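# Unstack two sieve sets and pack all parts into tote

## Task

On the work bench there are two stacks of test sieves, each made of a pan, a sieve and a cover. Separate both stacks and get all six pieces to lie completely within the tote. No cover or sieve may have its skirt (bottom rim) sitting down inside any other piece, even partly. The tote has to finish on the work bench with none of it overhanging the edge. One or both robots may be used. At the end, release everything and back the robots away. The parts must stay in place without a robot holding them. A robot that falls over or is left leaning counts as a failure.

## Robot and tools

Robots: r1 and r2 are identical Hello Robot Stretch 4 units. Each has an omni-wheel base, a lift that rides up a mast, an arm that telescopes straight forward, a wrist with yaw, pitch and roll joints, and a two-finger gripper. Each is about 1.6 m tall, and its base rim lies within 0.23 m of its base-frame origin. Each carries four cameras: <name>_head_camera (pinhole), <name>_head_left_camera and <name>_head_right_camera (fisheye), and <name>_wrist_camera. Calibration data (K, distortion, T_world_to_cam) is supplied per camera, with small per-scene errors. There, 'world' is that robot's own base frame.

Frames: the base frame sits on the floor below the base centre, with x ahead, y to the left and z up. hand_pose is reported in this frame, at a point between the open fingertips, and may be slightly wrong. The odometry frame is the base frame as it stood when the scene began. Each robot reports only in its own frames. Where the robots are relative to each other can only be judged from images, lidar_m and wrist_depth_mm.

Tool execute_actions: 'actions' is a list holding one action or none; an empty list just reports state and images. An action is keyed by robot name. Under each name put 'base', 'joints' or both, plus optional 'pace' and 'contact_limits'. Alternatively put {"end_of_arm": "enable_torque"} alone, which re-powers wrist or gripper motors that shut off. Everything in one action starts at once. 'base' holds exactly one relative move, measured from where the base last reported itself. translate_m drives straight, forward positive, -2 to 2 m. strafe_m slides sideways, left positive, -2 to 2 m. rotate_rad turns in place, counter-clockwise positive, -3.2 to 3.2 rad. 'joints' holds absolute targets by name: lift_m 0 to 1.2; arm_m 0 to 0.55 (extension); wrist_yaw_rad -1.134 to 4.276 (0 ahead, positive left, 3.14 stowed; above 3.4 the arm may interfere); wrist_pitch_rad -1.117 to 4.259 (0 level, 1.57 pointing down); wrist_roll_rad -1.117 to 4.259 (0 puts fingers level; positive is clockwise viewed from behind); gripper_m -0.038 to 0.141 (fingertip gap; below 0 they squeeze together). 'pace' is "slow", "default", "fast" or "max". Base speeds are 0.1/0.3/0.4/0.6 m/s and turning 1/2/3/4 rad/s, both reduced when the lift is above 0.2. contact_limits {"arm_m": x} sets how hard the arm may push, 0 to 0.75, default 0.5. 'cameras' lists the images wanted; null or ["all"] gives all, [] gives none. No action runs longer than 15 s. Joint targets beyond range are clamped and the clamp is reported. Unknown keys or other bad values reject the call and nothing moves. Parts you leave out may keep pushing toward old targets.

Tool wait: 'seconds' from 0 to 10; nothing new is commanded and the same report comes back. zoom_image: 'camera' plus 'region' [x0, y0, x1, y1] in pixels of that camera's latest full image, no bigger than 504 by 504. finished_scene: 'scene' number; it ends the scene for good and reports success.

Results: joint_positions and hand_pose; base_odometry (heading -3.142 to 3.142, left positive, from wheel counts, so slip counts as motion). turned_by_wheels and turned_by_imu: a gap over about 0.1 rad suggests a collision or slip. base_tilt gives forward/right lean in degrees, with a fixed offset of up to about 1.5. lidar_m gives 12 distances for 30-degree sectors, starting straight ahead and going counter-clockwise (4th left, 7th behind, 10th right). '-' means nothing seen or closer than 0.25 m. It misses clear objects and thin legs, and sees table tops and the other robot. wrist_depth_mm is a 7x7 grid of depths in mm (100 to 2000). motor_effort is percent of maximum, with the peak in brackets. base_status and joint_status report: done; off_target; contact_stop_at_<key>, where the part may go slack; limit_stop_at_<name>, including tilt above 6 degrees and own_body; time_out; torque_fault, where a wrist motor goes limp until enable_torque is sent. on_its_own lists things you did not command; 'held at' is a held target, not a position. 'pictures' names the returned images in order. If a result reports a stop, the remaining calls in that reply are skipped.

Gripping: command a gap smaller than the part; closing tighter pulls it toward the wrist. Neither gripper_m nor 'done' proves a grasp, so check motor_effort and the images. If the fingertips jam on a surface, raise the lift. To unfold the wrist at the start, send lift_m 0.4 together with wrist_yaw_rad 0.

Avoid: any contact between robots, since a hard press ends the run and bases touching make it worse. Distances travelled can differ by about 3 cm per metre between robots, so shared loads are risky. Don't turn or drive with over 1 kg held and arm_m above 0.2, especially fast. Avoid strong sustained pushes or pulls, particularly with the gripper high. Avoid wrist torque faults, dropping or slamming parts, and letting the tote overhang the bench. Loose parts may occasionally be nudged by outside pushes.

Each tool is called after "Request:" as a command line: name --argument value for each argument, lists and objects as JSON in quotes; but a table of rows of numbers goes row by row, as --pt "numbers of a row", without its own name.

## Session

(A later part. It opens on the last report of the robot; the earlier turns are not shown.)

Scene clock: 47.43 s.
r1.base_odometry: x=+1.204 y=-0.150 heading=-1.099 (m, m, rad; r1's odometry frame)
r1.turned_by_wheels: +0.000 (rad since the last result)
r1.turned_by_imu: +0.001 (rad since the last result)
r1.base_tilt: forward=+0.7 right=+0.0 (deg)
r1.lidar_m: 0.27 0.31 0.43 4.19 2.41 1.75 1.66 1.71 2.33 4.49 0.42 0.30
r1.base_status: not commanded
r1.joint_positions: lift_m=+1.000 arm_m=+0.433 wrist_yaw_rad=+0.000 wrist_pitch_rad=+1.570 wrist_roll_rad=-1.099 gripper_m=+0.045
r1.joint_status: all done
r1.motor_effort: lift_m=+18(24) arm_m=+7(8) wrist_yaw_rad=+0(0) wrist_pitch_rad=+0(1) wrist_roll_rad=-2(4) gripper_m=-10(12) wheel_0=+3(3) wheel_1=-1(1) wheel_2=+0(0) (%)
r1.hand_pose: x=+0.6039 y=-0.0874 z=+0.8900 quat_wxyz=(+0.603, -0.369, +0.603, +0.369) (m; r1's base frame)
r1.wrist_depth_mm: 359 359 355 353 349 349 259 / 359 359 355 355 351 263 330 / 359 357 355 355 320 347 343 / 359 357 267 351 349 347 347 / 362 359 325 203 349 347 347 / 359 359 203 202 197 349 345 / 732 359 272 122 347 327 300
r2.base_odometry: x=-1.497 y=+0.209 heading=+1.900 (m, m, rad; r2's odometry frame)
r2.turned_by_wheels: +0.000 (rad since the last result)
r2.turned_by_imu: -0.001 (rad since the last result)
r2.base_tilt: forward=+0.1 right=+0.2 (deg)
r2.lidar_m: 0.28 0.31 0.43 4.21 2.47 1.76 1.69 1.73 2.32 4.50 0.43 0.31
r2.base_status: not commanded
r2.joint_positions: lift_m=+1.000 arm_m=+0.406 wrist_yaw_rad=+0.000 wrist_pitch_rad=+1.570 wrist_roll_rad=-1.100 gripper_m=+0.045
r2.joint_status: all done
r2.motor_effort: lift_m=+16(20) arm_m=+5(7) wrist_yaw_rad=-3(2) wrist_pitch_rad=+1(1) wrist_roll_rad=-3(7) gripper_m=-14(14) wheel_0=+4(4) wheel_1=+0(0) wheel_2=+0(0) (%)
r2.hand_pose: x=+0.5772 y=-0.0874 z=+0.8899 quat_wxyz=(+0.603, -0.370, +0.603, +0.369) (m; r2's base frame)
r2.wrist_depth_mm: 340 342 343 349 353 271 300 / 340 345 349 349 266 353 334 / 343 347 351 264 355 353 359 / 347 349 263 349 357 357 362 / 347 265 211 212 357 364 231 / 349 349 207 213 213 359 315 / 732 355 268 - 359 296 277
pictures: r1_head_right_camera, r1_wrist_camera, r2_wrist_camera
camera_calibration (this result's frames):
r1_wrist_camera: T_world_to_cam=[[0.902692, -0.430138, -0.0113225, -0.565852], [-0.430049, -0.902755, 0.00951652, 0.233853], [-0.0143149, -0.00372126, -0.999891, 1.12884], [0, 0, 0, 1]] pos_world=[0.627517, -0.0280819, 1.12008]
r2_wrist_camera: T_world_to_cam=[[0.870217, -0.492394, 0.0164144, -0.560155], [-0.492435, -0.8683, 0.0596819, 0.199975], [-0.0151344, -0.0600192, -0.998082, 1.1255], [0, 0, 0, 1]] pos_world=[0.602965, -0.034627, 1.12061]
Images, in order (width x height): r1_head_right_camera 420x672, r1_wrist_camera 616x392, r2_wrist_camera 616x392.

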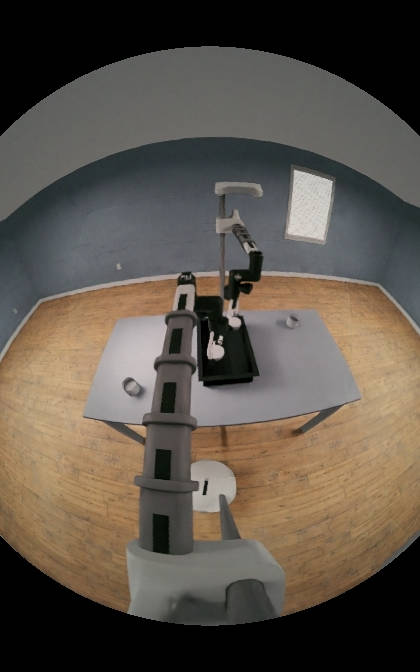

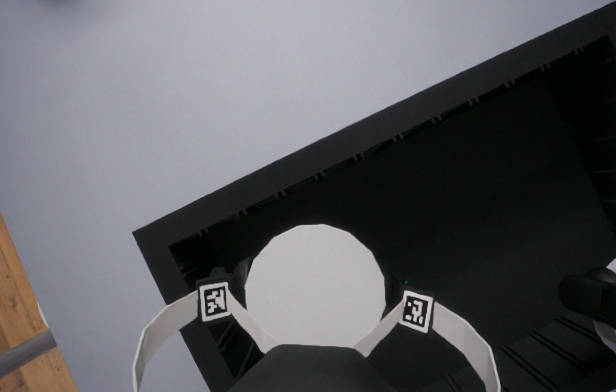

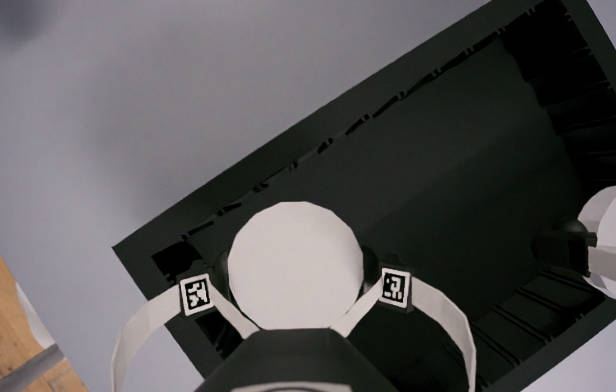

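Request:
execute_actions --actions '[{"r1":{"joints":{"lift_m":0.89}},"r2":{"joints":{"lift_m":0.89}}}]' --cameras '["r1_wrist_camera","r2_wrist_camera"]'

Request:
execute_actions --actions '[{"r1":{"joints":{"gripper_m":0.085},"pace":"slow"},"r2":{"joints":{"gripper_m":0.085},"pace":"slow"}}]' --cameras '["r1_wrist_camera","r2_wrist_camera"]'

Scene clock: 50.10 s.
r1.base_odometry: x=+1.204 y=-0.150 heading=-1.099 (m, m, rad; r1's odometry frame)
r1.turned_by_wheels: +0.000 (rad since the last result)
r1.turned_by_imu: +0.001 (rad since the last result)
r1.base_tilt: forward=+0.7 right=-0.1 (deg)
r1.lidar_m: 0.26 0.31 0.44 4.20 2.38 1.76 1.66 1.70 2.35 4.50 0.42 0.30
r1.base_status: not commanded
r1.joint_positions: lift_m=+0.890 arm_m=+0.433 wrist_yaw_rad=+0.000 wrist_pitch_rad=+1.570 wrist_roll_rad=-1.099 gripper_m=+0.045
r1.joint_status: all done
r1.motor_effort: lift_m=+18(18) arm_m=+7(7) wrist_yaw_rad=-1(1) wrist_pitch_rad=-1(2) wrist_roll_rad=-2(2) gripper_m=-13(11) wheel_0=+3(3) wheel_1=-1(1) wheel_2=+0(0) (%)
r1.hand_pose: x=+0.6039 y=-0.0874 z=+0.7800 quat_wxyz=(+0.603, -0.369, +0.603, +0.369) (m; r1's base frame)
r1.wrist_depth_mm: 247 246 244 242 240 152 - / 247 246 245 243 153 153 236 / 248 246 245 154 238 237 236 / 247 156 155 241 239 237 236 / 157 161 242 203 239 238 236 / 158 179 204 203 197 238 237 / 249 160 242 122 240 237 236
r2.base_odometry: x=-1.497 y=+0.209 heading=+1.900 (m, m, rad; r2's odometry frame)
r2.turned_by_wheels: +0.000 (rad since the last result)
r2.turned_by_imu: -0.001 (rad since the last result)
r2.base_tilt: forward=-0.2 right=+0.2 (deg)
r2.lidar_m: 0.26 0.31 0.42 4.22 2.49 1.78 1.67 1.73 2.33 4.51 0.42 0.32
r2.base_status: not commanded
r2.joint_positions: lift_m=+0.890 arm_m=+0.406 wrist_yaw_rad=+0.000 wrist_pitch_rad=+1.570 wrist_roll_rad=-1.100 gripper_m=+0.045
r2.joint_status: all done
r2.motor_effort: lift_m=+16(17) arm_m=+5(5) wrist_yaw_rad=-3(3) wrist_pitch_rad=+0(0) wrist_roll_rad=-3(3) gripper_m=-17(17) wheel_0=+4(4) wheel_1=+0(0) wheel_2=+0(0) (%)
r2.hand_pose: x=+0.5772 y=-0.0874 z=+0.7799 quat_wxyz=(+0.603, -0.370, +0.603, +0.369) (m; r2's base frame)
r2.wrist_depth_mm: 235 236 239 240 154 176 244 / 236 237 240 153 159 243 245 / 236 237 153 166 242 244 245 / 238 153 165 242 243 247 248 / 152 153 211 213 244 247 230 / 152 181 207 212 213 250 251 / 153 167 232 - 248 250 252
pictures: r1_wrist_camera, r2_wrist_camera
camera_calibration (this result's frames):
r1_wrist_camera: T_world_to_cam=[[0.902694, -0.430134, -0.0113225, -0.5671], [-0.430045, -0.902757, 0.00951652, 0.234898], [-0.0143148, -0.00372133, -0.999891, 1.01887], [0, 0, 0, 1]] pos_world=[0.62752, -0.0280818, 1.0101]
r2_wrist_camera: T_world_to_cam=[[0.87022, -0.49239, 0.0164143, -0.558353], [-0.492431, -0.868303, 0.059682, 0.206537], [-0.0151342, -0.0600193, -0.998082, 1.01573], [0, 0, 0, 1]] pos_world=[0.602968, -0.0346269, 1.01062]
Images, in order (width x height): r1_wrist_camera 616x392, r2_wrist_camera 616x392.

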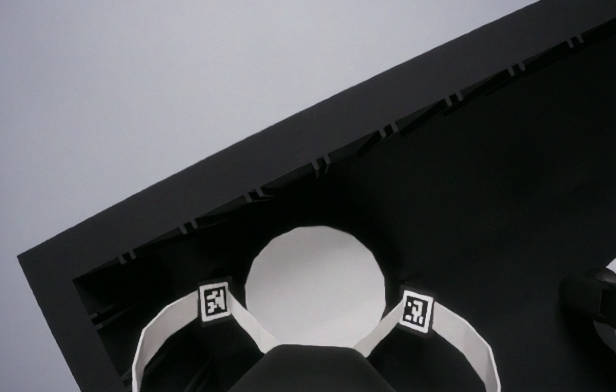

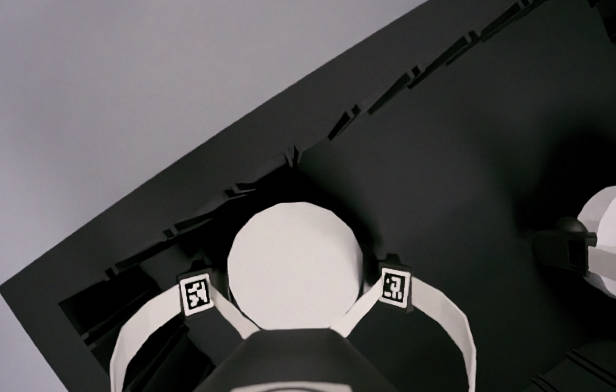

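Scene clock: 51.93 s.
r1.base_odometry: x=+1.204 y=-0.150 heading=-1.099 (m, m, rad; r1's odometry frame)
r1.turned_by_wheels: +0.000 (rad since the last result)
r1.turned_by_imu: +0.000 (rad since the last result)
r1.base_tilt: forward=+0.7 right=-0.2 (deg)
r1.lidar_m: 0.26 0.30 0.43 4.22 2.39 1.74 1.66 1.72 2.36 4.47 0.42 0.31
r1.base_status: not commanded
r1.joint_positions: lift_m=+0.890 arm_m=+0.433 wrist_yaw_rad=+0.000 wrist_pitch_rad=+1.570 wrist_roll_rad=-1.099 gripper_m=+0.085
r1.joint_status: all done
r1.motor_effort: lift_m=+18(17) arm_m=+7(7) wrist_yaw_rad=+0(2) wrist_pitch_rad=-2(1) wrist_roll_rad=-1(1) gripper_m=-2(14) wheel_0=+3(3) wheel_1=-1(1) wheel_2=+0(0) (%)
r1.hand_pose: x=+0.6039 y=-0.0874 z=+0.7800 quat_wxyz=(+0.603, -0.369, +0.603, +0.369) (m; r1's base frame)
r1.wrist_depth_mm: 250 249 248 247 245 157 - / 250 248 247 247 157 163 241 / 250 250 248 158 242 242 241 / 251 160 158 245 244 242 241 / 160 169 246 208 243 243 242 / 160 192 200 208 197 242 241 / 251 160 246 123 243 243 243
r2.base_odometry: x=-1.497 y=+0.209 heading=+1.900 (m, m, rad; r2's odometry frame)
r2.turned_by_wheels: +0.000 (rad since the last result)
r2.turned_by_imu: +0.000 (rad since the last result)
r2.base_tilt: forward=-0.1 right=+0.4 (deg)
r2.lidar_m: 0.29 0.34 0.42 4.21 2.44 1.78 1.65 1.72 2.30 4.50 0.44 0.31
r2.base_status: not commanded
r2.joint_positions: lift_m=+0.890 arm_m=+0.406 wrist_yaw_rad=+0.000 wrist_pitch_rad=+1.570 wrist_roll_rad=-1.100 gripper_m=+0.085
r2.joint_status: all done
r2.motor_effort: lift_m=+14(16) arm_m=+5(5) wrist_yaw_rad=-3(4) wrist_pitch_rad=-1(3) wrist_roll_rad=-3(3) gripper_m=+1(15) wheel_0=+3(4) wheel_1=+0(1) wheel_2=+0(0) (%)
r2.hand_pose: x=+0.5772 y=-0.0874 z=+0.7800 quat_wxyz=(+0.603, -0.370, +0.603, +0.369) (m; r2's base frame)
r2.wrist_depth_mm: 236 239 241 246 159 200 249 / 237 240 242 159 183 248 252 / 239 242 157 172 247 249 252 / 241 156 163 245 250 252 253 / 156 156 224 225 250 252 226 / 156 191 224 224 206 254 257 / 157 164 235 - 252 255 257
pictures: r1_wrist_camera, r2_wrist_camera
camera_calibration (this result's frames):
r1_wrist_camera: T_world_to_cam=[[0.902696, -0.430134, -0.0111707, -0.567266], [-0.430047, -0.902757, 0.00944417, 0.234977], [-0.0141467, -0.00372131, -0.999893, 1.01877], [0, 0, 0, 1]] pos_world=[0.627532, -0.0280818, 1.01011]
r2_wrist_camera: T_world_to_cam=[[0.87029, -0.492271, 0.0162575, -0.558272], [-0.492302, -0.86837, 0.0597707, 0.206386], [-0.0153059, -0.0600214, -0.99808, 1.01595], [0, 0, 0, 1]] pos_world=[0.603013, -0.0346233, 1.01074]
Images, in order (width x height): r1_wrist_camera 616x392, r2_wrist_camera 616x392.

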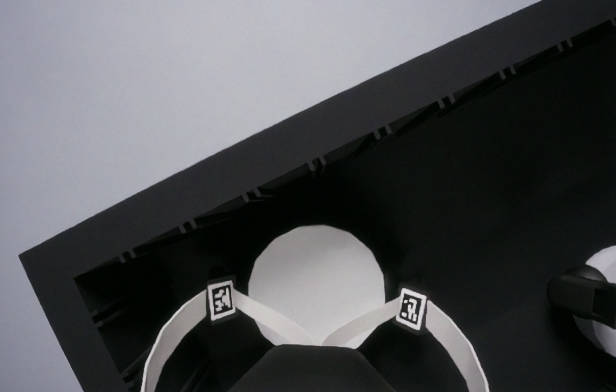

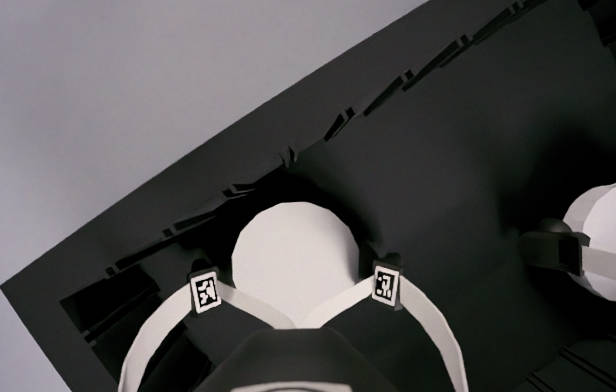

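Request:
execute_actions --actions '[{"r1":{"joints":{"lift_m":0.905},"pace":"slow"},"r2":{"joints":{"lift_m":0.905},"pace":"slow"}}]' --cameras '["r1_wrist_camera","r2_wrist_camera"]'

Request:
execute_actions --actions '[{"r1":{"joints":{"lift_m":1.01}},"r2":{"joints":{"lift_m":1.01}}}]' --cameras '[]'

Request:
execute_actions --actions '[{"r1":{"base":{"strafe_m":0.43},"joints":{"arm_m":0.314,"wrist_roll_rad":0.018,"gripper_m":0.1}},"r2":{"base":{"strafe_m":0.43},"joints":{"arm_m":0.273,"wrist_roll_rad":-0.011,"gripper_m":0.1}}}]' --cameras '[]'

Request:
execute_actions --actions '[{"r1":{"joints":{"lift_m":0.96}},"r2":{"joints":{"lift_m":0.96}}}]' --cameras '["r1_head_right_camera","r1_wrist_camera","r2_wrist_camera"]'

Scene clock: 54.37 s.
r1.base_odometry: x=+1.204 y=-0.150 heading=-1.099 (m, m, rad; r1's odometry frame)
r1.turned_by_wheels: +0.000 (rad since the last result)
r1.turned_by_imu: +0.001 (rad since the last result)
r1.base_tilt: forward=+0.7 right=-0.1 (deg)
r1.lidar_m: 0.28 0.32 0.42 4.21 2.36 1.74 1.66 1.74 2.36 4.49 0.46 0.30
r1.base_status: not commanded
r1.joint_positions: lift_m=+0.905 arm_m=+0.433 wrist_yaw_rad=+0.000 wrist_pitch_rad=+1.570 wrist_roll_rad=-1.099 gripper_m=+0.085
r1.joint_status: all done
r1.motor_effort: lift_m=+25(25) arm_m=+7(7) wrist_yaw_rad=+0(0) wrist_pitch_rad=+0(0) wrist_roll_rad=-3(1) gripper_m=+3(0) wheel_0=+3(3) wheel_1=-1(1) wheel_2=+0(0) (%)
r1.hand_pose: x=+0.6039 y=-0.0874 z=+0.7944 quat_wxyz=(+0.603, -0.369, +0.603, +0.369) (m; r1's base frame)
r1.wrist_depth_mm: 262 260 258 256 256 167 - / 263 260 259 257 168 167 251 / 263 260 259 169 252 253 250 / 263 260 170 255 254 253 252 / 172 172 256 234 254 253 251 / 263 186 199 234 198 253 252 / 263 172 252 123 254 253 251
r2.base_odometry: x=-1.497 y=+0.209 heading=+1.900 (m, m, rad; r2's odometry frame)
r2.turned_by_wheels: +0.000 (rad since the last result)
r2.turned_by_imu: -0.001 (rad since the last result)
r2.base_tilt: forward=+0.0 right=+0.3 (deg)
r2.lidar_m: 0.28 0.32 0.43 4.23 2.51 1.78 1.67 1.73 2.32 4.51 0.46 0.30
r2.base_status: not commanded
r2.joint_positions: lift_m=+0.905 arm_m=+0.406 wrist_yaw_rad=+0.000 wrist_pitch_rad=+1.569 wrist_roll_rad=-1.100 gripper_m=+0.085
r2.joint_status: all done
r2.motor_effort: lift_m=+21(22) arm_m=+5(5) wrist_yaw_rad=-4(5) wrist_pitch_rad=+2(6) wrist_roll_rad=-3(3) gripper_m=-2(2) wheel_0=+4(4) wheel_1=+0(0) wheel_2=+0(0) (%)
r2.hand_pose: x=+0.5775 y=-0.0874 z=+0.7945 quat_wxyz=(+0.603, -0.370, +0.602, +0.369) (m; r2's base frame)
r2.wrist_depth_mm: 248 250 253 255 170 181 259 / 248 251 253 169 175 258 262 / 251 251 168 169 257 258 263 / 252 253 168 255 257 260 262 / 251 167 235 235 260 263 224 / 167 188 236 236 259 263 266 / 255 169 234 - 263 265 264
pictures: r1_wrist_camera, r2_wrist_camera
camera_calibration (this result's frames):
r1_wrist_camera: T_world_to_cam=[[0.902696, -0.430134, -0.0111687, -0.567118], [-0.430046, -0.902757, 0.00944326, 0.234847], [-0.0141445, -0.00372132, -0.999893, 1.03317], [0, 0, 0, 1]] pos_world=[0.627544, -0.0280818, 1.02451]
r2_wrist_camera: T_world_to_cam=[[0.870291, -0.492244, 0.01698, -0.559348], [-0.492324, -0.868385, 0.0593617, 0.20601], [-0.0144753, -0.0600217, -0.998092, 1.02991], [0, 0, 0, 1]] pos_world=[0.603128, -0.0346225, 1.02521]
Images, in order (width x height): r1_wrist_camera 616x392, r2_wrist_camera 616x392.

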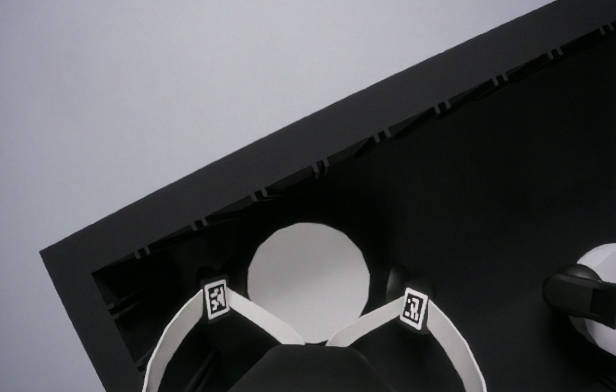

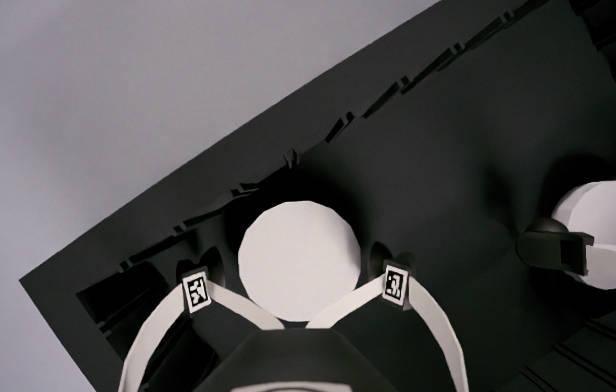

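Scene clock: 55.83 s.
r1.base_odometry: x=+1.204 y=-0.150 heading=-1.099 (m, m, rad; r1's odometry frame)
r1.turned_by_wheels: +0.000 (rad since the last result)
r1.turned_by_imu: +0.000 (rad since the last result)
r1.base_tilt: forward=+0.7 right=-0.1 (deg)
r1.lidar_m: 0.27 0.29 0.40 4.20 2.38 1.77 1.64 1.72 2.35 4.51 0.44 0.30
r1.base_status: not commanded
r1.joint_positions: lift_m=+1.010 arm_m=+0.433 wrist_yaw_rad=+0.000 wrist_pitch_rad=+1.570 wrist_roll_rad=-1.099 gripper_m=+0.085
r1.joint_status: all done
r1.motor_effort: lift_m=+24(26) arm_m=+7(7) wrist_yaw_rad=+0(0) wrist_pitch_rad=+0(0) wrist_roll_rad=-2(1) gripper_m=-1(1) wheel_0=+3(3) wheel_1=-1(1) wheel_2=+0(0) (%)
r1.hand_pose: x=+0.6039 y=-0.0874 z=+0.8994 quat_wxyz=(+0.603, -0.369, +0.603, +0.369) (m; r1's base frame)
r1.wrist_depth_mm: 370 368 366 362 362 357 357 / 368 370 366 364 362 276 329 / 370 368 366 364 319 357 355 / 370 368 325 359 359 355 355 / 370 368 357 340 357 357 334 / 370 368 198 362 199 355 334 / 750 368 296 123 362 329 300
r2.base_odometry: x=-1.497 y=+0.209 heading=+1.900 (m, m, rad; r2's odometry frame)
r2.turned_by_wheels: +0.000 (rad since the last result)
r2.turned_by_imu: +0.000 (rad since the last result)
r2.base_tilt: forward=-0.1 right=+0.2 (deg)
r2.lidar_m: 0.27 0.30 0.40 4.23 2.48 1.78 1.67 1.73 2.35 4.51 0.43 0.30
r2.base_status: not commanded
r2.joint_positions: lift_m=+1.010 arm_m=+0.406 wrist_yaw_rad=+0.000 wrist_pitch_rad=+1.570 wrist_roll_rad=-1.100 gripper_m=+0.085
r2.joint_status: all done
r2.motor_effort: lift_m=+21(20) arm_m=+5(5) wrist_yaw_rad=-3(3) wrist_pitch_rad=+1(2) wrist_roll_rad=-3(3) gripper_m=+0(1) wheel_0=+4(3) wheel_1=+0(0) wheel_2=+0(0) (%)
r2.hand_pose: x=+0.5775 y=-0.0874 z=+0.8995 quat_wxyz=(+0.603, -0.370, +0.602, +0.369) (m; r2's base frame)
r2.wrist_depth_mm: 351 353 357 357 364 282 301 / 351 355 357 362 276 364 334 / 351 355 357 274 364 366 370 / 355 357 273 359 366 366 373 / 357 300 359 338 366 368 226 / 359 362 274 366 368 368 315 / 842 362 277 - 370 293 379
pictures: none
No camera images: the call's "cameras" was empty. Leave "cameras" out to get every camera's image.

Scene clock: 58.60 s.
r1.base_odometry: x=+1.587 y=+0.046 heading=-1.099 (m, m, rad; r1's odometry frame)
r1.turned_by_wheels: +0.000 (rad since the last result)
r1.turned_by_imu: +0.001 (rad since the last result)
r1.base_tilt: forward=+0.7 right=+0.0 (deg)
r1.lidar_m: 0.28 0.30 3.94 3.78 2.46 1.73 1.65 1.73 2.36 1.25 0.44 0.30
r1.base_status: done
r1.joint_positions: lift_m=+1.010 arm_m=+0.315 wrist_yaw_rad=+0.000 wrist_pitch_rad=+1.570 wrist_roll_rad=+0.017 gripper_m=+0.100
r1.joint_status: all done
r1.motor_effort: lift_m=+23(25) arm_m=-7(8) wrist_yaw_rad=-1(2) wrist_pitch_rad=-2(1) wrist_roll_rad=+3(5) gripper_m=-1(4) wheel_0=-2(13) wheel_1=+2(11) wheel_2=+0(2) (%)
r1.hand_pose: x=+0.4863 y=-0.0874 z=+0.8995 quat_wxyz=(+0.707, +0.006, +0.707, -0.006) (m; r1's base frame)
r1.wrist_depth_mm: 1160 368 364 362 362 359 357 / 1160 368 364 362 359 357 359 / 1160 368 366 364 362 359 359 / 373 366 366 364 364 362 359 / 370 368 368 329 362 362 357 / 370 368 205 332 202 359 359 / 1160 368 368 124 364 359 359
r2.base_odometry: x=-1.904 y=+0.070 heading=+1.900 (m, m, rad; r2's odometry frame)
r2.turned_by_wheels: +0.000 (rad since the last result)
r2.turned_by_imu: -0.002 (rad since the last result)
r2.base_tilt: forward=+0.0 right=+0.2 (deg)
r2.lidar_m: 0.26 0.28 3.96 3.78 2.49 1.77 1.68 1.76 2.33 1.33 0.42 0.29
r2.base_status: done
r2.joint_positions: lift_m=+1.010 arm_m=+0.274 wrist_yaw_rad=+0.000 wrist_pitch_rad=+1.570 wrist_roll_rad=-0.011 gripper_m=+0.100
r2.joint_status: all done
r2.motor_effort: lift_m=+20(21) arm_m=-5(6) wrist_yaw_rad=-3(3) wrist_pitch_rad=+0(2) wrist_roll_rad=+0(4) gripper_m=+1(2) wheel_0=-3(12) wheel_1=+2(11) wheel_2=+0(0) (%)
r2.hand_pose: x=+0.4450 y=-0.0874 z=+0.8996 quat_wxyz=(+0.707, -0.004, +0.707, +0.004) (m; r2's base frame)
r2.wrist_depth_mm: 357 353 357 359 362 364 366 / 355 357 359 364 366 366 370 / 357 359 362 362 366 368 368 / 359 362 364 364 366 370 370 / 359 362 364 332 368 370 373 / 362 362 362 368 373 373 377 / 364 366 368 - 370 375 1182
pictures: none
No camera images: the call's "cameras" was empty. Leave "cameras" out to get every camera's image.

Scene clock: 59.70 s.
r1.base_odometry: x=+1.587 y=+0.046 heading=-1.099 (m, m, rad; r1's odometry frame)
r1.turned_by_wheels: +0.000 (rad since the last result)
r1.turned_by_imu: +0.000 (rad since the last result)
r1.base_tilt: forward=+0.7 right=-0.1 (deg)
r1.lidar_m: 0.27 0.31 3.92 3.79 2.46 1.72 1.66 1.73 2.36 1.27 0.43 0.29
r1.base_status: not commanded
r1.joint_positions: lift_m=+0.960 arm_m=+0.315 wrist_yaw_rad=+0.000 wrist_pitch_rad=+1.570 wrist_roll_rad=+0.017 gripper_m=+0.100
r1.joint_status: all done
r1.motor_effort: lift_m=+17(23) arm_m=-7(7) wrist_yaw_rad=+0(0) wrist_pitch_rad=+1(0) wrist_roll_rad=+2(1) gripper_m=-1(2) wheel_0=-1(2) wheel_1=+3(2) wheel_2=+0(0) (%)
r1.hand_pose: x=+0.4863 y=-0.0874 z=+0.8500 quat_wxyz=(+0.707, +0.006, +0.707, -0.006) (m; r1's base frame)
r1.wrist_depth_mm: 319 317 314 312 310 310 309 / 317 317 317 312 312 310 309 / 320 317 315 312 312 312 309 / 320 317 315 314 312 310 309 / 320 319 317 281 312 310 309 / 320 319 205 281 203 312 310 / 320 319 317 124 314 312 310
r2.base_odometry: x=-1.904 y=+0.070 heading=+1.900 (m, m, rad; r2's odometry frame)
r2.turned_by_wheels: +0.000 (rad since the last result)
r2.turned_by_imu: +0.000 (rad since the last result)
r2.base_tilt: forward=+0.0 right=+0.3 (deg)
r2.lidar_m: 0.28 0.30 3.97 3.76 2.51 1.78 1.67 1.71 2.29 1.35 0.42 0.30
r2.base_status: not commanded
r2.joint_positions: lift_m=+0.960 arm_m=+0.274 wrist_yaw_rad=+0.000 wrist_pitch_rad=+1.570 wrist_roll_rad=-0.011 gripper_m=+0.100
r2.joint_status: all done
r2.motor_effort: lift_m=+16(18) arm_m=-5(5) wrist_yaw_rad=-2(2) wrist_pitch_rad=+0(0) wrist_roll_rad=-1(0) gripper_m=+0(3) wheel_0=-3(3) wheel_1=+2(2) wheel_2=+0(0) (%)
r2.hand_pose: x=+0.4450 y=-0.0874 z=+0.8499 quat_wxyz=(+0.707, -0.004, +0.707, +0.004) (m; r2's base frame)
r2.wrist_depth_mm: 307 307 312 312 314 317 319 / 307 309 312 310 315 317 319 / 309 312 314 315 317 319 320 / 310 314 314 312 317 320 320 / 310 312 314 282 317 322 324 / 312 314 315 272 322 324 324 / 314 315 319 - 324 324 327
pictures: r1_head_right_camera, r1_wrist_camera, r2_wrist_camera
camera_calibration (this result's frames):
r1_wrist_camera: T_world_to_cam=[[0.00959642, -0.999882, -0.0120115, -0.0750986], [-0.999911, -0.00970711, 0.00919155, 0.539193], [-0.00930706, 0.0119222, -0.999886, 1.08612], [0, 0, 0, 1]] pos_world=[0.549974, -0.0828047, 1.08014]
r2_wrist_camera: T_world_to_cam=[[-0.0323984, -0.99935, 0.015823, -0.0866356], [-0.997688, 0.0332826, 0.059247, 0.441335], [-0.0597351, -0.0138669, -0.998118, 1.10753], [0, 0, 0, 1]] pos_world=[0.503666, -0.0859101, 1.08066]
Images, in order (width x height): r1_head_right_camera 420x672, r1_wrist_camera 616x392, r2_wrist_camera 616x392.

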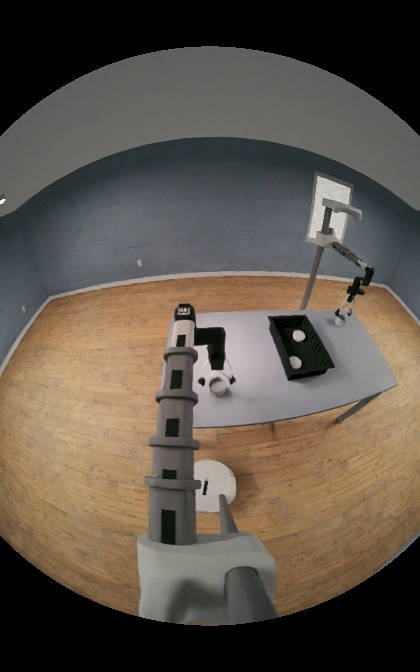

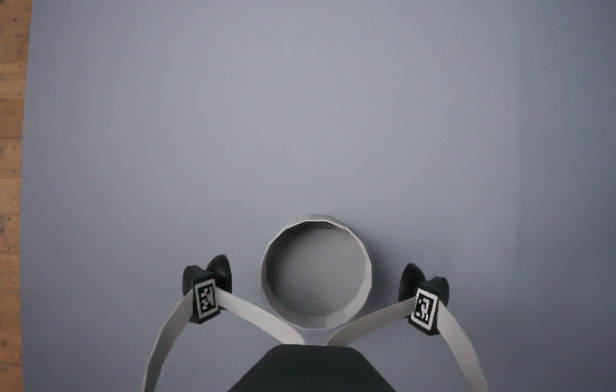

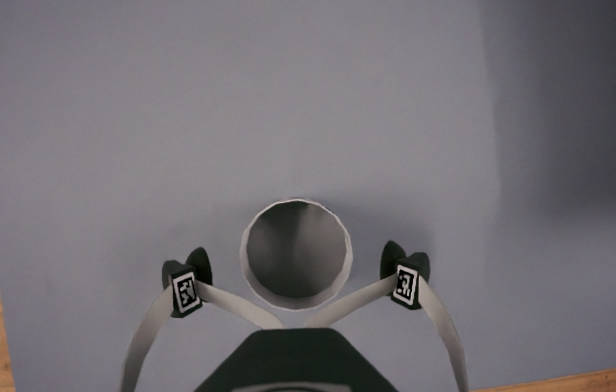

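Request:
execute_actions --actions '[{"r1":{"joints":{"lift_m":0.92}},"r2":{"joints":{"lift_m":0.917}}}]' --cameras '[]'

Request:
execute_actions --actions '[{"r1":{"joints":{"gripper_m":0.045}},"r2":{"joints":{"gripper_m":0.045}}}]' --cameras '[]'

Request:
execute_actions --actions '[{"r1":{"joints":{"lift_m":1.01,"wrist_roll_rad":-1.1}},"r2":{"joints":{"lift_m":1.01,"wrist_roll_rad":-1.1}}}]' --cameras '["r1_head_right_camera","r1_wrist_camera","r2_wrist_camera"]'

Request:
execute_actions --actions '[{"r1":{"base":{"strafe_m":-0.54},"joints":{"arm_m":0.42}},"r2":{"base":{"strafe_m":-0.54},"joints":{"arm_m":0.395}}}]' --cameras '["r1_head_right_camera","r1_wrist_camera","r2_wrist_camera"]'

Request:
zoom_image --camera "r1_head_right_camera" --region '[90, 220, 330, 420]'

Scene clock: 63.30 s.
r1.base_odometry: x=+1.587 y=+0.046 heading=-1.099 (m, m, rad; r1's odometry frame)
r1.turned_by_wheels: +0.000 (rad since the last result)
r1.turned_by_imu: +0.001 (rad since the last result)
r1.base_tilt: forward=+0.6 right=-0.1 (deg)
r1.lidar_m: 0.28 0.31 3.97 3.78 2.43 1.74 1.67 1.70 2.35 1.23 0.44 0.30
r1.base_status: not commanded
r1.joint_positions: lift_m=+0.920 arm_m=+0.315 wrist_yaw_rad=+0.000 wrist_pitch_rad=+1.570 wrist_roll_rad=+0.017 gripper_m=+0.100
r1.joint_status: all done
r1.motor_effort: lift_m=+18(16) arm_m=-7(7) wrist_yaw_rad=+0(0) wrist_pitch_rad=+1(1) wrist_roll_rad=+2(2) gripper_m=+0(0) wheel_0=-2(2) wheel_1=+3(2) wheel_2=+0(0) (%)
r1.hand_pose: x=+0.4863 y=-0.0874 z=+0.8100 quat_wxyz=(+0.707, +0.006, +0.707, -0.006) (m; r1's base frame)
r1.wrist_depth_mm: 277 276 274 273 272 270 270 / 277 276 273 272 271 271 270 / 278 277 276 273 272 271 270 / 278 277 276 274 272 271 270 / 279 277 274 240 273 272 271 / 281 277 205 240 203 271 271 / 279 278 277 124 273 272 271
r2.base_odometry: x=-1.904 y=+0.070 heading=+1.900 (m, m, rad; r2's odometry frame)
r2.turned_by_wheels: +0.000 (rad since the last result)
r2.turned_by_imu: -0.001 (rad since the last result)
r2.base_tilt: forward=-0.1 right=+0.3 (deg)
r2.lidar_m: 0.28 0.30 3.99 3.79 2.48 1.79 1.69 1.73 2.34 1.34 0.42 0.30
r2.base_status: not commanded
r2.joint_positions: lift_m=+0.917 arm_m=+0.274 wrist_yaw_rad=+0.000 wrist_pitch_rad=+1.570 wrist_roll_rad=-0.011 gripper_m=+0.100
r2.joint_status: all done
r2.motor_effort: lift_m=+16(16) arm_m=-5(5) wrist_yaw_rad=-3(2) wrist_pitch_rad=+0(0) wrist_roll_rad=+0(0) gripper_m=-1(2) wheel_0=-3(3) wheel_1=+2(2) wheel_2=+0(0) (%)
r2.hand_pose: x=+0.4450 y=-0.0874 z=+0.8069 quat_wxyz=(+0.707, -0.004, +0.707, +0.004) (m; r2's base frame)
r2.wrist_depth_mm: 263 265 266 270 271 271 273 / 264 266 268 271 271 272 276 / 267 268 268 268 272 274 276 / 268 267 271 272 273 273 278 / 268 268 237 238 274 277 279 / 268 271 238 240 274 277 279 / 270 273 272 - 277 278 281
pictures: none
No camera images: the call's "cameras" was empty. Leave "cameras" out to get every camera's image.

Scene clock: 64.70 s.
r1.base_odometry: x=+1.587 y=+0.046 heading=-1.099 (m, m, rad; r1's odometry frame)
r1.turned_by_wheels: +0.000 (rad since the last result)
r1.turned_by_imu: +0.000 (rad since the last result)
r1.base_tilt: forward=+0.6 right=+0.0 (deg)
r1.lidar_m: 0.28 0.30 3.94 3.78 2.44 1.72 1.65 1.71 2.36 1.26 0.41 0.30
r1.base_status: not commanded
r1.joint_positions: lift_m=+0.920 arm_m=+0.315 wrist_yaw_rad=+0.000 wrist_pitch_rad=+1.570 wrist_roll_rad=+0.017 gripper_m=+0.045
r1.joint_status: all done
r1.motor_effort: lift_m=+18(18) arm_m=-7(7) wrist_yaw_rad=+1(0) wrist_pitch_rad=-2(0) wrist_roll_rad=+2(1) gripper_m=-12(10) wheel_0=-2(2) wheel_1=+2(2) wheel_2=+0(0) (%)
r1.hand_pose: x=+0.4863 y=-0.0874 z=+0.8100 quat_wxyz=(+0.707, +0.006, +0.707, -0.006) (m; r1's base frame)
r1.wrist_depth_mm: 277 276 274 273 271 270 268 / 277 276 273 271 271 270 270 / 278 276 273 273 273 270 268 / 277 277 276 274 272 271 268 / 278 277 274 229 272 271 270 / 278 277 206 229 196 271 270 / 279 278 276 122 273 272 271
r2.base_odometry: x=-1.904 y=+0.070 heading=+1.900 (m, m, rad; r2's odometry frame)
r2.turned_by_wheels: +0.000 (rad since the last result)
r2.turned_by_imu: +0.000 (rad since the last result)
r2.base_tilt: forward=+0.0 right=+0.2 (deg)
r2.lidar_m: 0.28 0.29 3.98 3.78 2.52 1.79 1.68 1.75 2.36 1.34 0.42 0.29
r2.base_status: not commanded
r2.joint_positions: lift_m=+0.917 arm_m=+0.274 wrist_yaw_rad=+0.000 wrist_pitch_rad=+1.570 wrist_roll_rad=-0.011 gripper_m=+0.045
r2.joint_status: all done
r2.motor_effort: lift_m=+16(16) arm_m=-5(5) wrist_yaw_rad=-2(2) wrist_pitch_rad=+0(0) wrist_roll_rad=+0(0) gripper_m=-18(20) wheel_0=-3(3) wheel_1=+2(2) wheel_2=+0(0) (%)
r2.hand_pose: x=+0.4450 y=-0.0874 z=+0.8069 quat_wxyz=(+0.707, -0.004, +0.707, +0.004) (m; r2's base frame)
r2.wrist_depth_mm: 264 265 267 270 271 271 273 / 265 266 267 270 271 270 276 / 266 266 270 270 272 273 274 / 266 270 270 272 272 274 276 / 268 268 227 229 273 274 278 / 268 270 204 227 207 276 281 / 270 271 273 - 276 278 279
pictures: none
No camera images: the call's "cameras" was empty. Leave "cameras" out to get every camera's image.

Scene clock: 66.10 s.
r1.base_odometry: x=+1.587 y=+0.046 heading=-1.099 (m, m, rad; r1's odometry frame)
r1.turned_by_wheels: +0.000 (rad since the last result)
r1.turned_by_imu: +0.000 (rad since the last result)
r1.base_tilt: forward=+0.6 right=+0.0 (deg)
r1.lidar_m: 0.28 0.30 3.95 3.79 2.43 1.73 1.65 1.71 2.33 1.23 0.43 0.30
r1.base_status: not commanded
r1.joint_positions: lift_m=+1.010 arm_m=+0.315 wrist_yaw_rad=+0.000 wrist_pitch_rad=+1.570 wrist_roll_rad=-1.099 gripper_m=+0.045
r1.joint_status: all done
r1.motor_effort: lift_m=+25(25) arm_m=-7(7) wrist_yaw_rad=+0(1) wrist_pitch_rad=-1(1) wrist_roll_rad=-2(6) gripper_m=-11(13) wheel_0=-1(1) wheel_1=+2(2) wheel_2=+0(0) (%)
r1.hand_pose: x=+0.4863 y=-0.0874 z=+0.8994 quat_wxyz=(+0.603, -0.369, +0.603, +0.369) (m; r1's base frame)
r1.wrist_depth_mm: 1160 1138 366 364 362 359 357 / 1182 366 366 362 362 357 357 / 1160 368 366 364 359 362 357 / 1182 368 364 366 359 362 357 / 1182 368 366 229 359 359 357 / 1160 931 206 229 196 357 359 / 1160 1160 368 122 364 359 357
r2.base_odometry: x=-1.904 y=+0.070 heading=+1.900 (m, m, rad; r2's odometry frame)
r2.turned_by_wheels: +0.000 (rad since the last result)
r2.turned_by_imu: +0.000 (rad since the last result)
r2.base_tilt: forward=-0.1 right=+0.2 (deg)
r2.lidar_m: 0.27 0.29 3.98 3.80 2.48 1.78 1.66 1.74 2.33 1.35 0.43 0.28
r2.base_status: not commanded
r2.joint_positions: lift_m=+1.010 arm_m=+0.274 wrist_yaw_rad=+0.000 wrist_pitch_rad=+1.570 wrist_roll_rad=-1.100 gripper_m=+0.045
r2.joint_status: all done
r2.motor_effort: lift_m=+21(22) arm_m=-5(5) wrist_yaw_rad=-3(3) wrist_pitch_rad=+0(0) wrist_roll_rad=-3(8) gripper_m=-15(16) wheel_0=-3(3) wheel_1=+2(2) wheel_2=+0(0) (%)
r2.hand_pose: x=+0.4450 y=-0.0874 z=+0.8995 quat_wxyz=(+0.603, -0.370, +0.603, +0.369) (m; r2's base frame)
r2.wrist_depth_mm: 1078 353 355 357 364 364 370 / 351 355 355 359 364 368 370 / 1098 355 359 364 368 370 373 / 1118 357 359 362 364 370 375 / 1078 362 227 229 368 375 375 / 1098 904 205 229 206 375 379 / 891 1118 364 - 373 375 382
pictures: r1_head_right_camera, r1_wrist_camera, r2_wrist_camera
camera_calibration (this result's frames):
r1_wrist_camera: T_world_to_cam=[[0.902607, -0.430314, -0.0114254, -0.459546], [-0.430224, -0.902672, 0.00956554, 0.183274], [-0.0144295, -0.00371846, -0.999889, 1.13661], [0, 0, 0, 1]] pos_world=[0.510039, -0.0280865, 1.12948]
r2_wrist_camera: T_world_to_cam=[[0.87013, -0.492546, 0.0165067, -0.445384], [-0.492593, -0.868215, 0.0596296, 0.134461], [-0.015039, -0.0600166, -0.998084, 1.13301], [0, 0, 0, 1]] pos_world=[0.470816, -0.0346315, 1.13017]
Images, in order (width x height): r1_head_right_camera 420x672, r1_wrist_camera 616x392, r2_wrist_camera 616x392.

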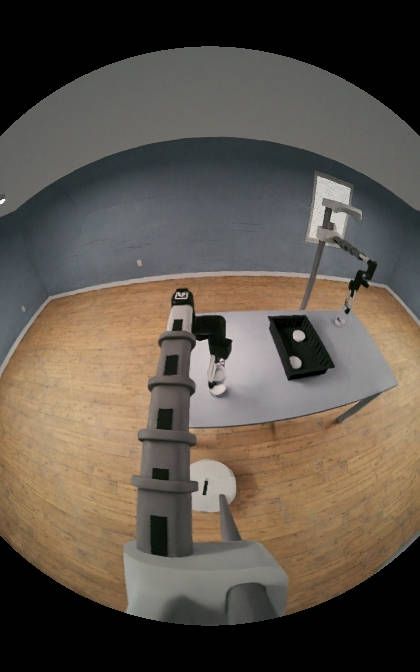

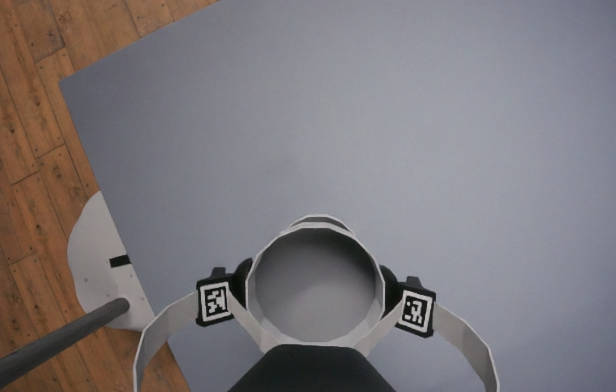

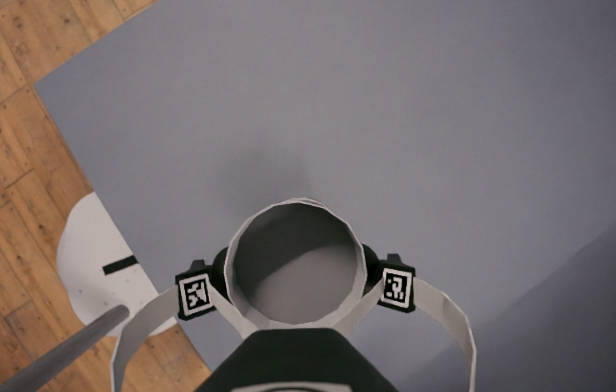

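Scene clock: 69.23 s.
r1.base_odometry: x=+1.106 y=-0.200 heading=-1.099 (m, m, rad; r1's odometry frame)
r1.turned_by_wheels: +0.000 (rad since the last result)
r1.turned_by_imu: +0.001 (rad since the last result)
r1.base_tilt: forward=+0.7 right=-0.2 (deg)
r1.lidar_m: 0.29 0.29 0.43 4.33 2.39 1.77 1.66 1.73 2.36 4.37 0.43 0.31
r1.base_status: done
r1.joint_positions: lift_m=+1.010 arm_m=+0.419 wrist_yaw_rad=+0.000 wrist_pitch_rad=+1.570 wrist_roll_rad=-1.099 gripper_m=+0.045
r1.joint_status: all done
r1.motor_effort: lift_m=+24(25) arm_m=+7(7) wrist_yaw_rad=-1(2) wrist_pitch_rad=+1(0) wrist_roll_rad=-1(1) gripper_m=-12(11) wheel_0=+3(8) wheel_1=-1(12) wheel_2=+0(0) (%)
r1.hand_pose: x=+0.5899 y=-0.0874 z=+0.8995 quat_wxyz=(+0.603, -0.369, +0.603, +0.369) (m; r1's base frame)
r1.wrist_depth_mm: 370 366 364 294 357 355 219 / 370 294 307 359 357 355 353 / 370 309 362 340 357 355 353 / 370 370 364 359 357 355 334 / 370 368 286 229 357 314 273 / 820 368 206 229 196 272 357 / 1160 368 368 122 364 359 359
r2.base_odometry: x=-1.393 y=+0.245 heading=+1.900 (m, m, rad; r2's odometry frame)
r2.turned_by_wheels: +0.000 (rad since the last result)
r2.turned_by_imu: +0.000 (rad since the last result)
r2.base_tilt: forward=-0.2 right=+0.3 (deg)
r2.lidar_m: 0.29 0.31 0.43 4.33 2.48 1.79 1.67 1.71 2.34 4.39 0.44 0.31
r2.base_status: done
r2.joint_positions: lift_m=+1.010 arm_m=+0.394 wrist_yaw_rad=+0.000 wrist_pitch_rad=+1.570 wrist_roll_rad=-1.100 gripper_m=+0.045
r2.joint_status: all done
r2.motor_effort: lift_m=+20(21) arm_m=+5(5) wrist_yaw_rad=-3(2) wrist_pitch_rad=-1(0) wrist_roll_rad=-2(3) gripper_m=-17(17) wheel_0=+3(12) wheel_1=-2(10) wheel_2=+0(0) (%)
r2.hand_pose: x=+0.5652 y=-0.0874 z=+0.8995 quat_wxyz=(+0.603, -0.370, +0.603, +0.369) (m; r2's base frame)
r2.wrist_depth_mm: 349 349 273 355 357 364 319 / 349 270 334 357 362 362 351 / 351 301 334 362 366 343 362 / 353 290 359 359 366 349 287 / 357 355 229 229 314 290 377 / 362 362 204 227 206 373 377 / 904 362 366 - 377 375 379
pictures: r1_head_right_camera, r1_wrist_camera, r2_wrist_camera
camera_calibration (this result's frames):
r1_wrist_camera: T_world_to_cam=[[0.902752, -0.430015, -0.0112528, -0.553232], [-0.429927, -0.902814, 0.00948345, 0.227713], [-0.0142372, -0.00372331, -0.999892, 1.13807], [0, 0, 0, 1]] pos_world=[0.613534, -0.0280786, 1.12956]
r2_wrist_camera: T_world_to_cam=[[0.870305, -0.492236, 0.016506, -0.550031], [-0.492284, -0.86839, 0.0596301, 0.193467], [-0.0150185, -0.0600221, -0.998084, 1.13488], [0, 0, 0, 1]] pos_world=[0.590979, -0.0346223, 1.13024]
Images, in order (width x height): r1_head_right_camera 420x672, r1_wrist_camera 616x392, r2_wrist_camera 616x392.

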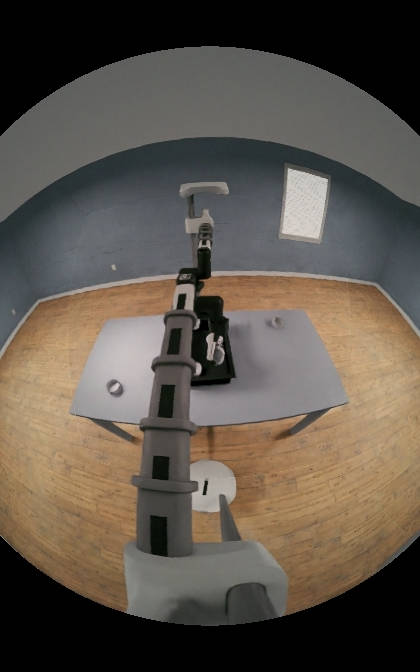

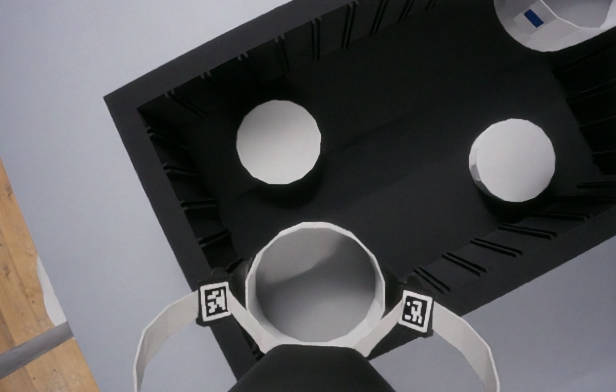

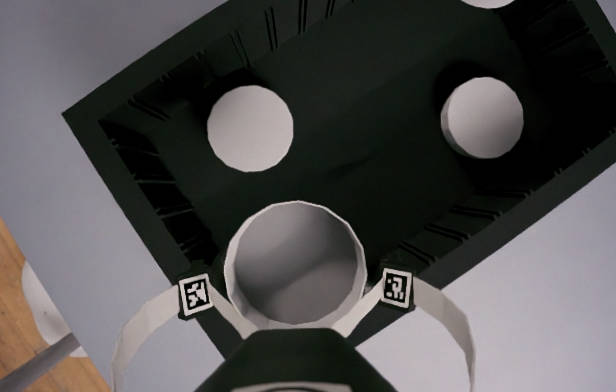

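Region (90, 220, 330, 420) of r1_head_right_camera's 420x672 image, scaled by 2.100, with more detail than that image has.

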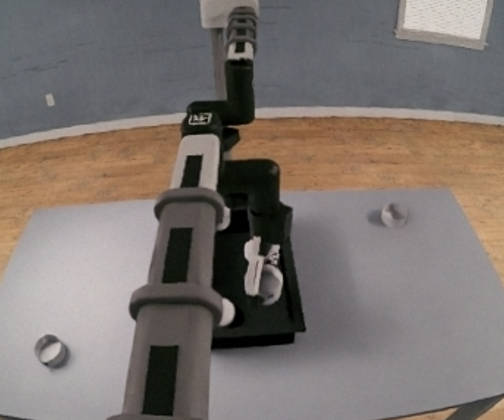

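Request:
execute_actions --actions '[{"r1":{"base":{"strafe_m":0.012},"joints":{"arm_m":0.434}},"r2":{"base":{"strafe_m":0.012},"joints":{"arm_m":0.407}}}]' --cameras '[]'

Request:
execute_actions --actions '[{"r1":{"joints":{"lift_m":0.904}},"r2":{"joints":{"lift_m":0.9}}}]' --cameras '["r1_wrist_camera","r2_wrist_camera"]'

Request:
execute_actions --actions '[{"r1":{"joints":{"gripper_m":0.085}},"r2":{"joints":{"gripper_m":0.085}}}]' --cameras '["r1_wrist_camera","r2_wrist_camera"]'

Scene clock: 71.83 s.
r1.base_odometry: x=+1.117 y=-0.194 heading=-1.099 (m, m, rad; r1's odometry frame)
r1.turned_by_wheels: +0.000 (rad since the last result)
r1.turned_by_imu: +0.001 (rad since the last result)
r1.base_tilt: forward=+0.7 right=-0.1 (deg)
r1.lidar_m: 0.28 0.30 0.41 4.31 2.36 1.73 1.65 1.71 2.28 4.39 0.41 0.30
r1.base_status: done
r1.joint_positions: lift_m=+1.010 arm_m=+0.433 wrist_yaw_rad=+0.000 wrist_pitch_rad=+1.570 wrist_roll_rad=-1.099 gripper_m=+0.045
r1.joint_status: all done
r1.motor_effort: lift_m=+24(24) arm_m=+7(9) wrist_yaw_rad=-1(1) wrist_pitch_rad=+1(1) wrist_roll_rad=+0(1) gripper_m=-13(12) wheel_0=-4(7) wheel_1=+3(12) wheel_2=+0(2) (%)
r1.hand_pose: x=+0.6039 y=-0.0874 z=+0.8995 quat_wxyz=(+0.603, -0.369, +0.603, +0.369) (m; r1's base frame)
r1.wrist_depth_mm: 368 366 364 274 357 222 222 / 370 368 283 359 359 355 223 / 370 286 364 359 359 355 353 / 370 304 362 359 359 336 353 / 370 368 317 229 359 345 273 / 373 368 206 230 196 271 357 / 798 368 293 122 274 359 357
r2.base_odometry: x=-1.404 y=+0.241 heading=+1.900 (m, m, rad; r2's odometry frame)
r2.turned_by_wheels: +0.000 (rad since the last result)
r2.turned_by_imu: -0.001 (rad since the last result)
r2.base_tilt: forward=-0.1 right=+0.2 (deg)
r2.lidar_m: 0.27 0.28 0.41 4.32 2.48 1.76 1.65 1.73 2.33 4.40 0.46 0.33
r2.base_status: done
r2.joint_positions: lift_m=+1.010 arm_m=+0.406 wrist_yaw_rad=+0.000 wrist_pitch_rad=+1.570 wrist_roll_rad=-1.100 gripper_m=+0.045
r2.joint_status: all done
r2.motor_effort: lift_m=+20(20) arm_m=+5(6) wrist_yaw_rad=-3(3) wrist_pitch_rad=+0(0) wrist_roll_rad=-2(2) gripper_m=-16(16) wheel_0=-5(10) wheel_1=+2(10) wheel_2=+0(0) (%)
r2.hand_pose: x=+0.5772 y=-0.0874 z=+0.8995 quat_wxyz=(+0.603, -0.370, +0.603, +0.369) (m; r2's base frame)
r2.wrist_depth_mm: 347 349 270 342 357 232 303 / 351 281 320 357 362 364 343 / 349 300 338 357 359 345 366 / 353 291 357 359 362 366 291 / 353 314 228 229 334 287 375 / 362 359 204 229 207 375 379 / 809 362 287 - 375 382 382
pictures: none
No camera images: the call's "cameras" was empty. Leave "cameras" out to get every camera's image.

Scene clock: 73.33 s.
r1.base_odometry: x=+1.117 y=-0.194 heading=-1.099 (m, m, rad; r1's odometry frame)
r1.turned_by_wheels: +0.000 (rad since the last result)
r1.turned_by_imu: +0.000 (rad since the last result)
r1.base_tilt: forward=+0.7 right=-0.1 (deg)
r1.lidar_m: 0.27 0.28 0.43 4.31 2.38 1.76 1.67 1.72 2.32 4.39 0.44 0.31
r1.base_status: not commanded
r1.joint_positions: lift_m=+0.904 arm_m=+0.433 wrist_yaw_rad=+0.000 wrist_pitch_rad=+1.570 wrist_roll_rad=-1.099 gripper_m=+0.045
r1.joint_status: all done
r1.motor_effort: lift_m=+18(23) arm_m=+7(8) wrist_yaw_rad=+0(1) wrist_pitch_rad=-1(0) wrist_roll_rad=+1(1) gripper_m=-14(11) wheel_0=-4(4) wheel_1=+3(3) wheel_2=+0(0) (%)
r1.hand_pose: x=+0.6039 y=-0.0874 z=+0.7940 quat_wxyz=(+0.603, -0.369, +0.603, +0.369) (m; r1's base frame)
r1.wrist_depth_mm: 171 170 208 253 252 225 226 / 175 214 253 255 253 251 227 / 183 256 234 245 253 251 229 / 172 237 256 255 253 251 229 / 171 206 257 229 253 251 250 / 263 171 206 229 196 240 207 / 263 171 239 122 226 180 -
r2.base_odometry: x=-1.404 y=+0.241 heading=+1.900 (m, m, rad; r2's odometry frame)
r2.turned_by_wheels: +0.000 (rad since the last result)
r2.turned_by_imu: +0.000 (rad since the last result)
r2.base_tilt: forward=-0.1 right=+0.2 (deg)
r2.lidar_m: 0.30 0.32 0.43 4.33 2.45 1.77 1.67 1.74 2.34 4.40 0.45 0.31
r2.base_status: not commanded
r2.joint_positions: lift_m=+0.900 arm_m=+0.406 wrist_yaw_rad=+0.000 wrist_pitch_rad=+1.570 wrist_roll_rad=-1.100 gripper_m=+0.045
r2.joint_status: all done
r2.motor_effort: lift_m=+16(20) arm_m=+5(5) wrist_yaw_rad=-3(3) wrist_pitch_rad=+0(0) wrist_roll_rad=-2(2) gripper_m=-15(17) wheel_0=-5(5) wheel_1=+2(2) wheel_2=+0(0) (%)
r2.hand_pose: x=+0.5772 y=-0.0874 z=+0.7899 quat_wxyz=(+0.603, -0.370, +0.603, +0.369) (m; r2's base frame)
r2.wrist_depth_mm: 158 181 238 247 249 227 254 / 179 224 224 248 250 253 233 / 212 246 226 250 252 254 234 / 187 247 249 250 254 257 258 / 163 230 229 230 255 256 216 / 163 173 205 228 206 196 177 / 252 164 222 - 208 172 265
pictures: r1_wrist_camera, r2_wrist_camera
camera_calibration (this result's frames):
r1_wrist_camera: T_world_to_cam=[[0.902734, -0.430052, -0.0112704, -0.567003], [-0.429963, -0.902797, 0.0094918, 0.234733], [-0.0142568, -0.00372273, -0.999891, 1.0328], [0, 0, 0, 1]] pos_world=[0.627504, -0.0280796, 1.02407]
r2_wrist_camera: T_world_to_cam=[[0.870264, -0.492309, 0.0165061, -0.558628], [-0.492357, -0.868349, 0.0596301, 0.205947], [-0.0150234, -0.0600208, -0.998084, 1.02563], [0, 0, 0, 1]] pos_world=[0.602962, -0.0346245, 1.0206]
Images, in order (width x height): r1_wrist_camera 616x392, r2_wrist_camera 616x392.

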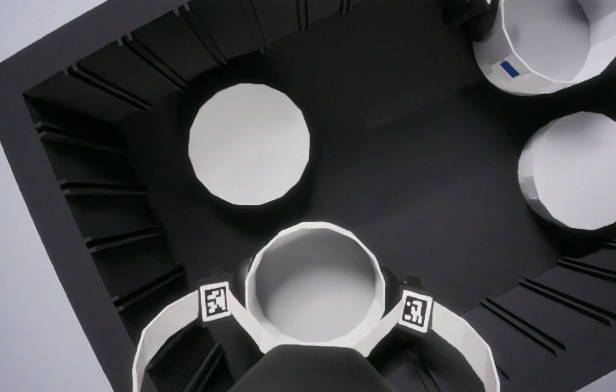

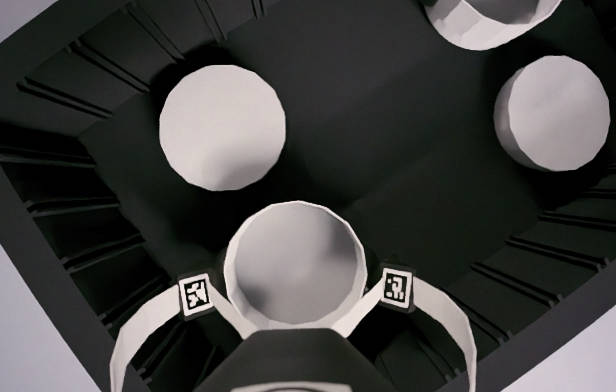

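Scene clock: 74.53 s.
r1.base_odometry: x=+1.117 y=-0.194 heading=-1.099 (m, m, rad; r1's odometry frame)
r1.turned_by_wheels: +0.000 (rad since the last result)
r1.turned_by_imu: +0.000 (rad since the last result)
r1.base_tilt: forward=+0.7 right=+0.0 (deg)
r1.lidar_m: 0.29 0.31 0.45 4.32 2.40 1.75 1.64 1.73 2.34 4.38 0.44 0.28
r1.base_status: not commanded
r1.joint_positions: lift_m=+0.904 arm_m=+0.433 wrist_yaw_rad=+0.000 wrist_pitch_rad=+1.570 wrist_roll_rad=-1.099 gripper_m=+0.085
r1.joint_status: all done
r1.motor_effort: lift_m=+18(18) arm_m=+7(7) wrist_yaw_rad=-2(0) wrist_pitch_rad=+0(1) wrist_roll_rad=+0(0) gripper_m=-1(13) wheel_0=-4(4) wheel_1=+3(3) wheel_2=+0(0) (%)
r1.hand_pose: x=+0.6038 y=-0.0874 z=+0.7940 quat_wxyz=(+0.603, -0.369, +0.603, +0.369) (m; r1's base frame)
r1.wrist_depth_mm: 172 171 208 254 253 229 232 / 175 214 255 253 253 251 233 / 183 257 234 254 253 252 229 / 172 237 256 255 253 252 229 / 171 206 257 237 254 253 251 / 262 182 199 237 198 243 207 / 263 171 243 123 230 181 -
r2.base_odometry: x=-1.404 y=+0.241 heading=+1.900 (m, m, rad; r2's odometry frame)
r2.turned_by_wheels: +0.000 (rad since the last result)
r2.turned_by_imu: +0.000 (rad since the last result)
r2.base_tilt: forward=+0.0 right=+0.2 (deg)
r2.lidar_m: 0.29 0.31 0.42 4.32 2.46 1.78 1.68 1.73 2.34 4.41 0.43 0.33
r2.base_status: not commanded
r2.joint_positions: lift_m=+0.900 arm_m=+0.406 wrist_yaw_rad=+0.000 wrist_pitch_rad=+1.570 wrist_roll_rad=-1.100 gripper_m=+0.085
r2.joint_status: all done
r2.motor_effort: lift_m=+16(16) arm_m=+5(5) wrist_yaw_rad=-3(3) wrist_pitch_rad=+0(0) wrist_roll_rad=-2(2) gripper_m=+0(16) wheel_0=-5(5) wheel_1=+2(2) wheel_2=+0(0) (%)
r2.hand_pose: x=+0.5772 y=-0.0874 z=+0.7899 quat_wxyz=(+0.603, -0.370, +0.603, +0.369) (m; r2's base frame)
r2.wrist_depth_mm: 158 181 241 247 250 236 254 / 179 225 225 248 251 253 233 / 213 245 226 251 252 255 235 / 187 247 248 251 254 255 259 / 163 230 234 235 255 257 216 / 163 179 226 235 219 204 177 / 250 164 221 - 208 171 266
pictures: r1_wrist_camera, r2_wrist_camera
camera_calibration (this result's frames):
r1_wrist_camera: T_world_to_cam=[[0.902733, -0.430052, -0.0113171, -0.566954], [-0.429962, -0.902797, 0.00951405, 0.23471], [-0.0143085, -0.00372274, -0.999891, 1.03283], [0, 0, 0, 1]] pos_world=[0.627503, -0.0280796, 1.02407]
r2_wrist_camera: T_world_to_cam=[[0.870264, -0.492309, 0.016506, -0.558629], [-0.492357, -0.868348, 0.0596301, 0.205948], [-0.0150235, -0.0600208, -0.998084, 1.02563], [0, 0, 0, 1]] pos_world=[0.602963, -0.0346245, 1.0206]
Images, in order (width x height): r1_wrist_camera 616x392, r2_wrist_camera 616x392.

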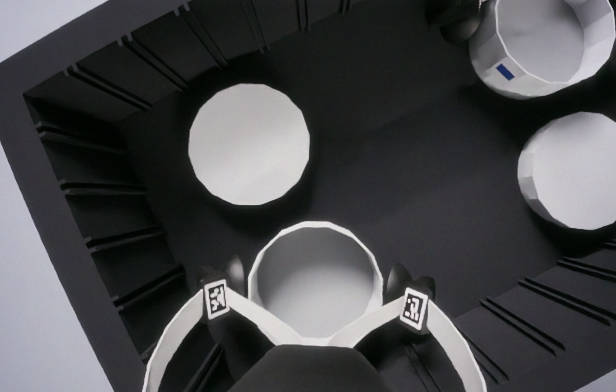

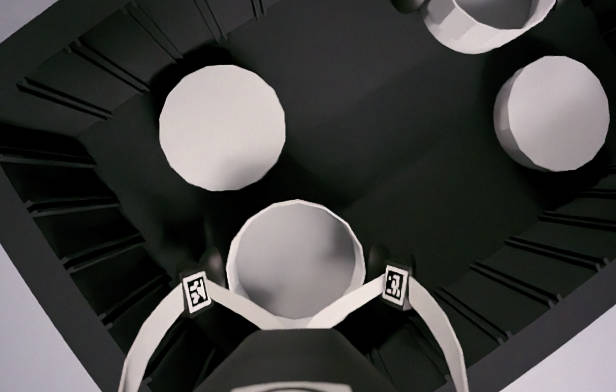

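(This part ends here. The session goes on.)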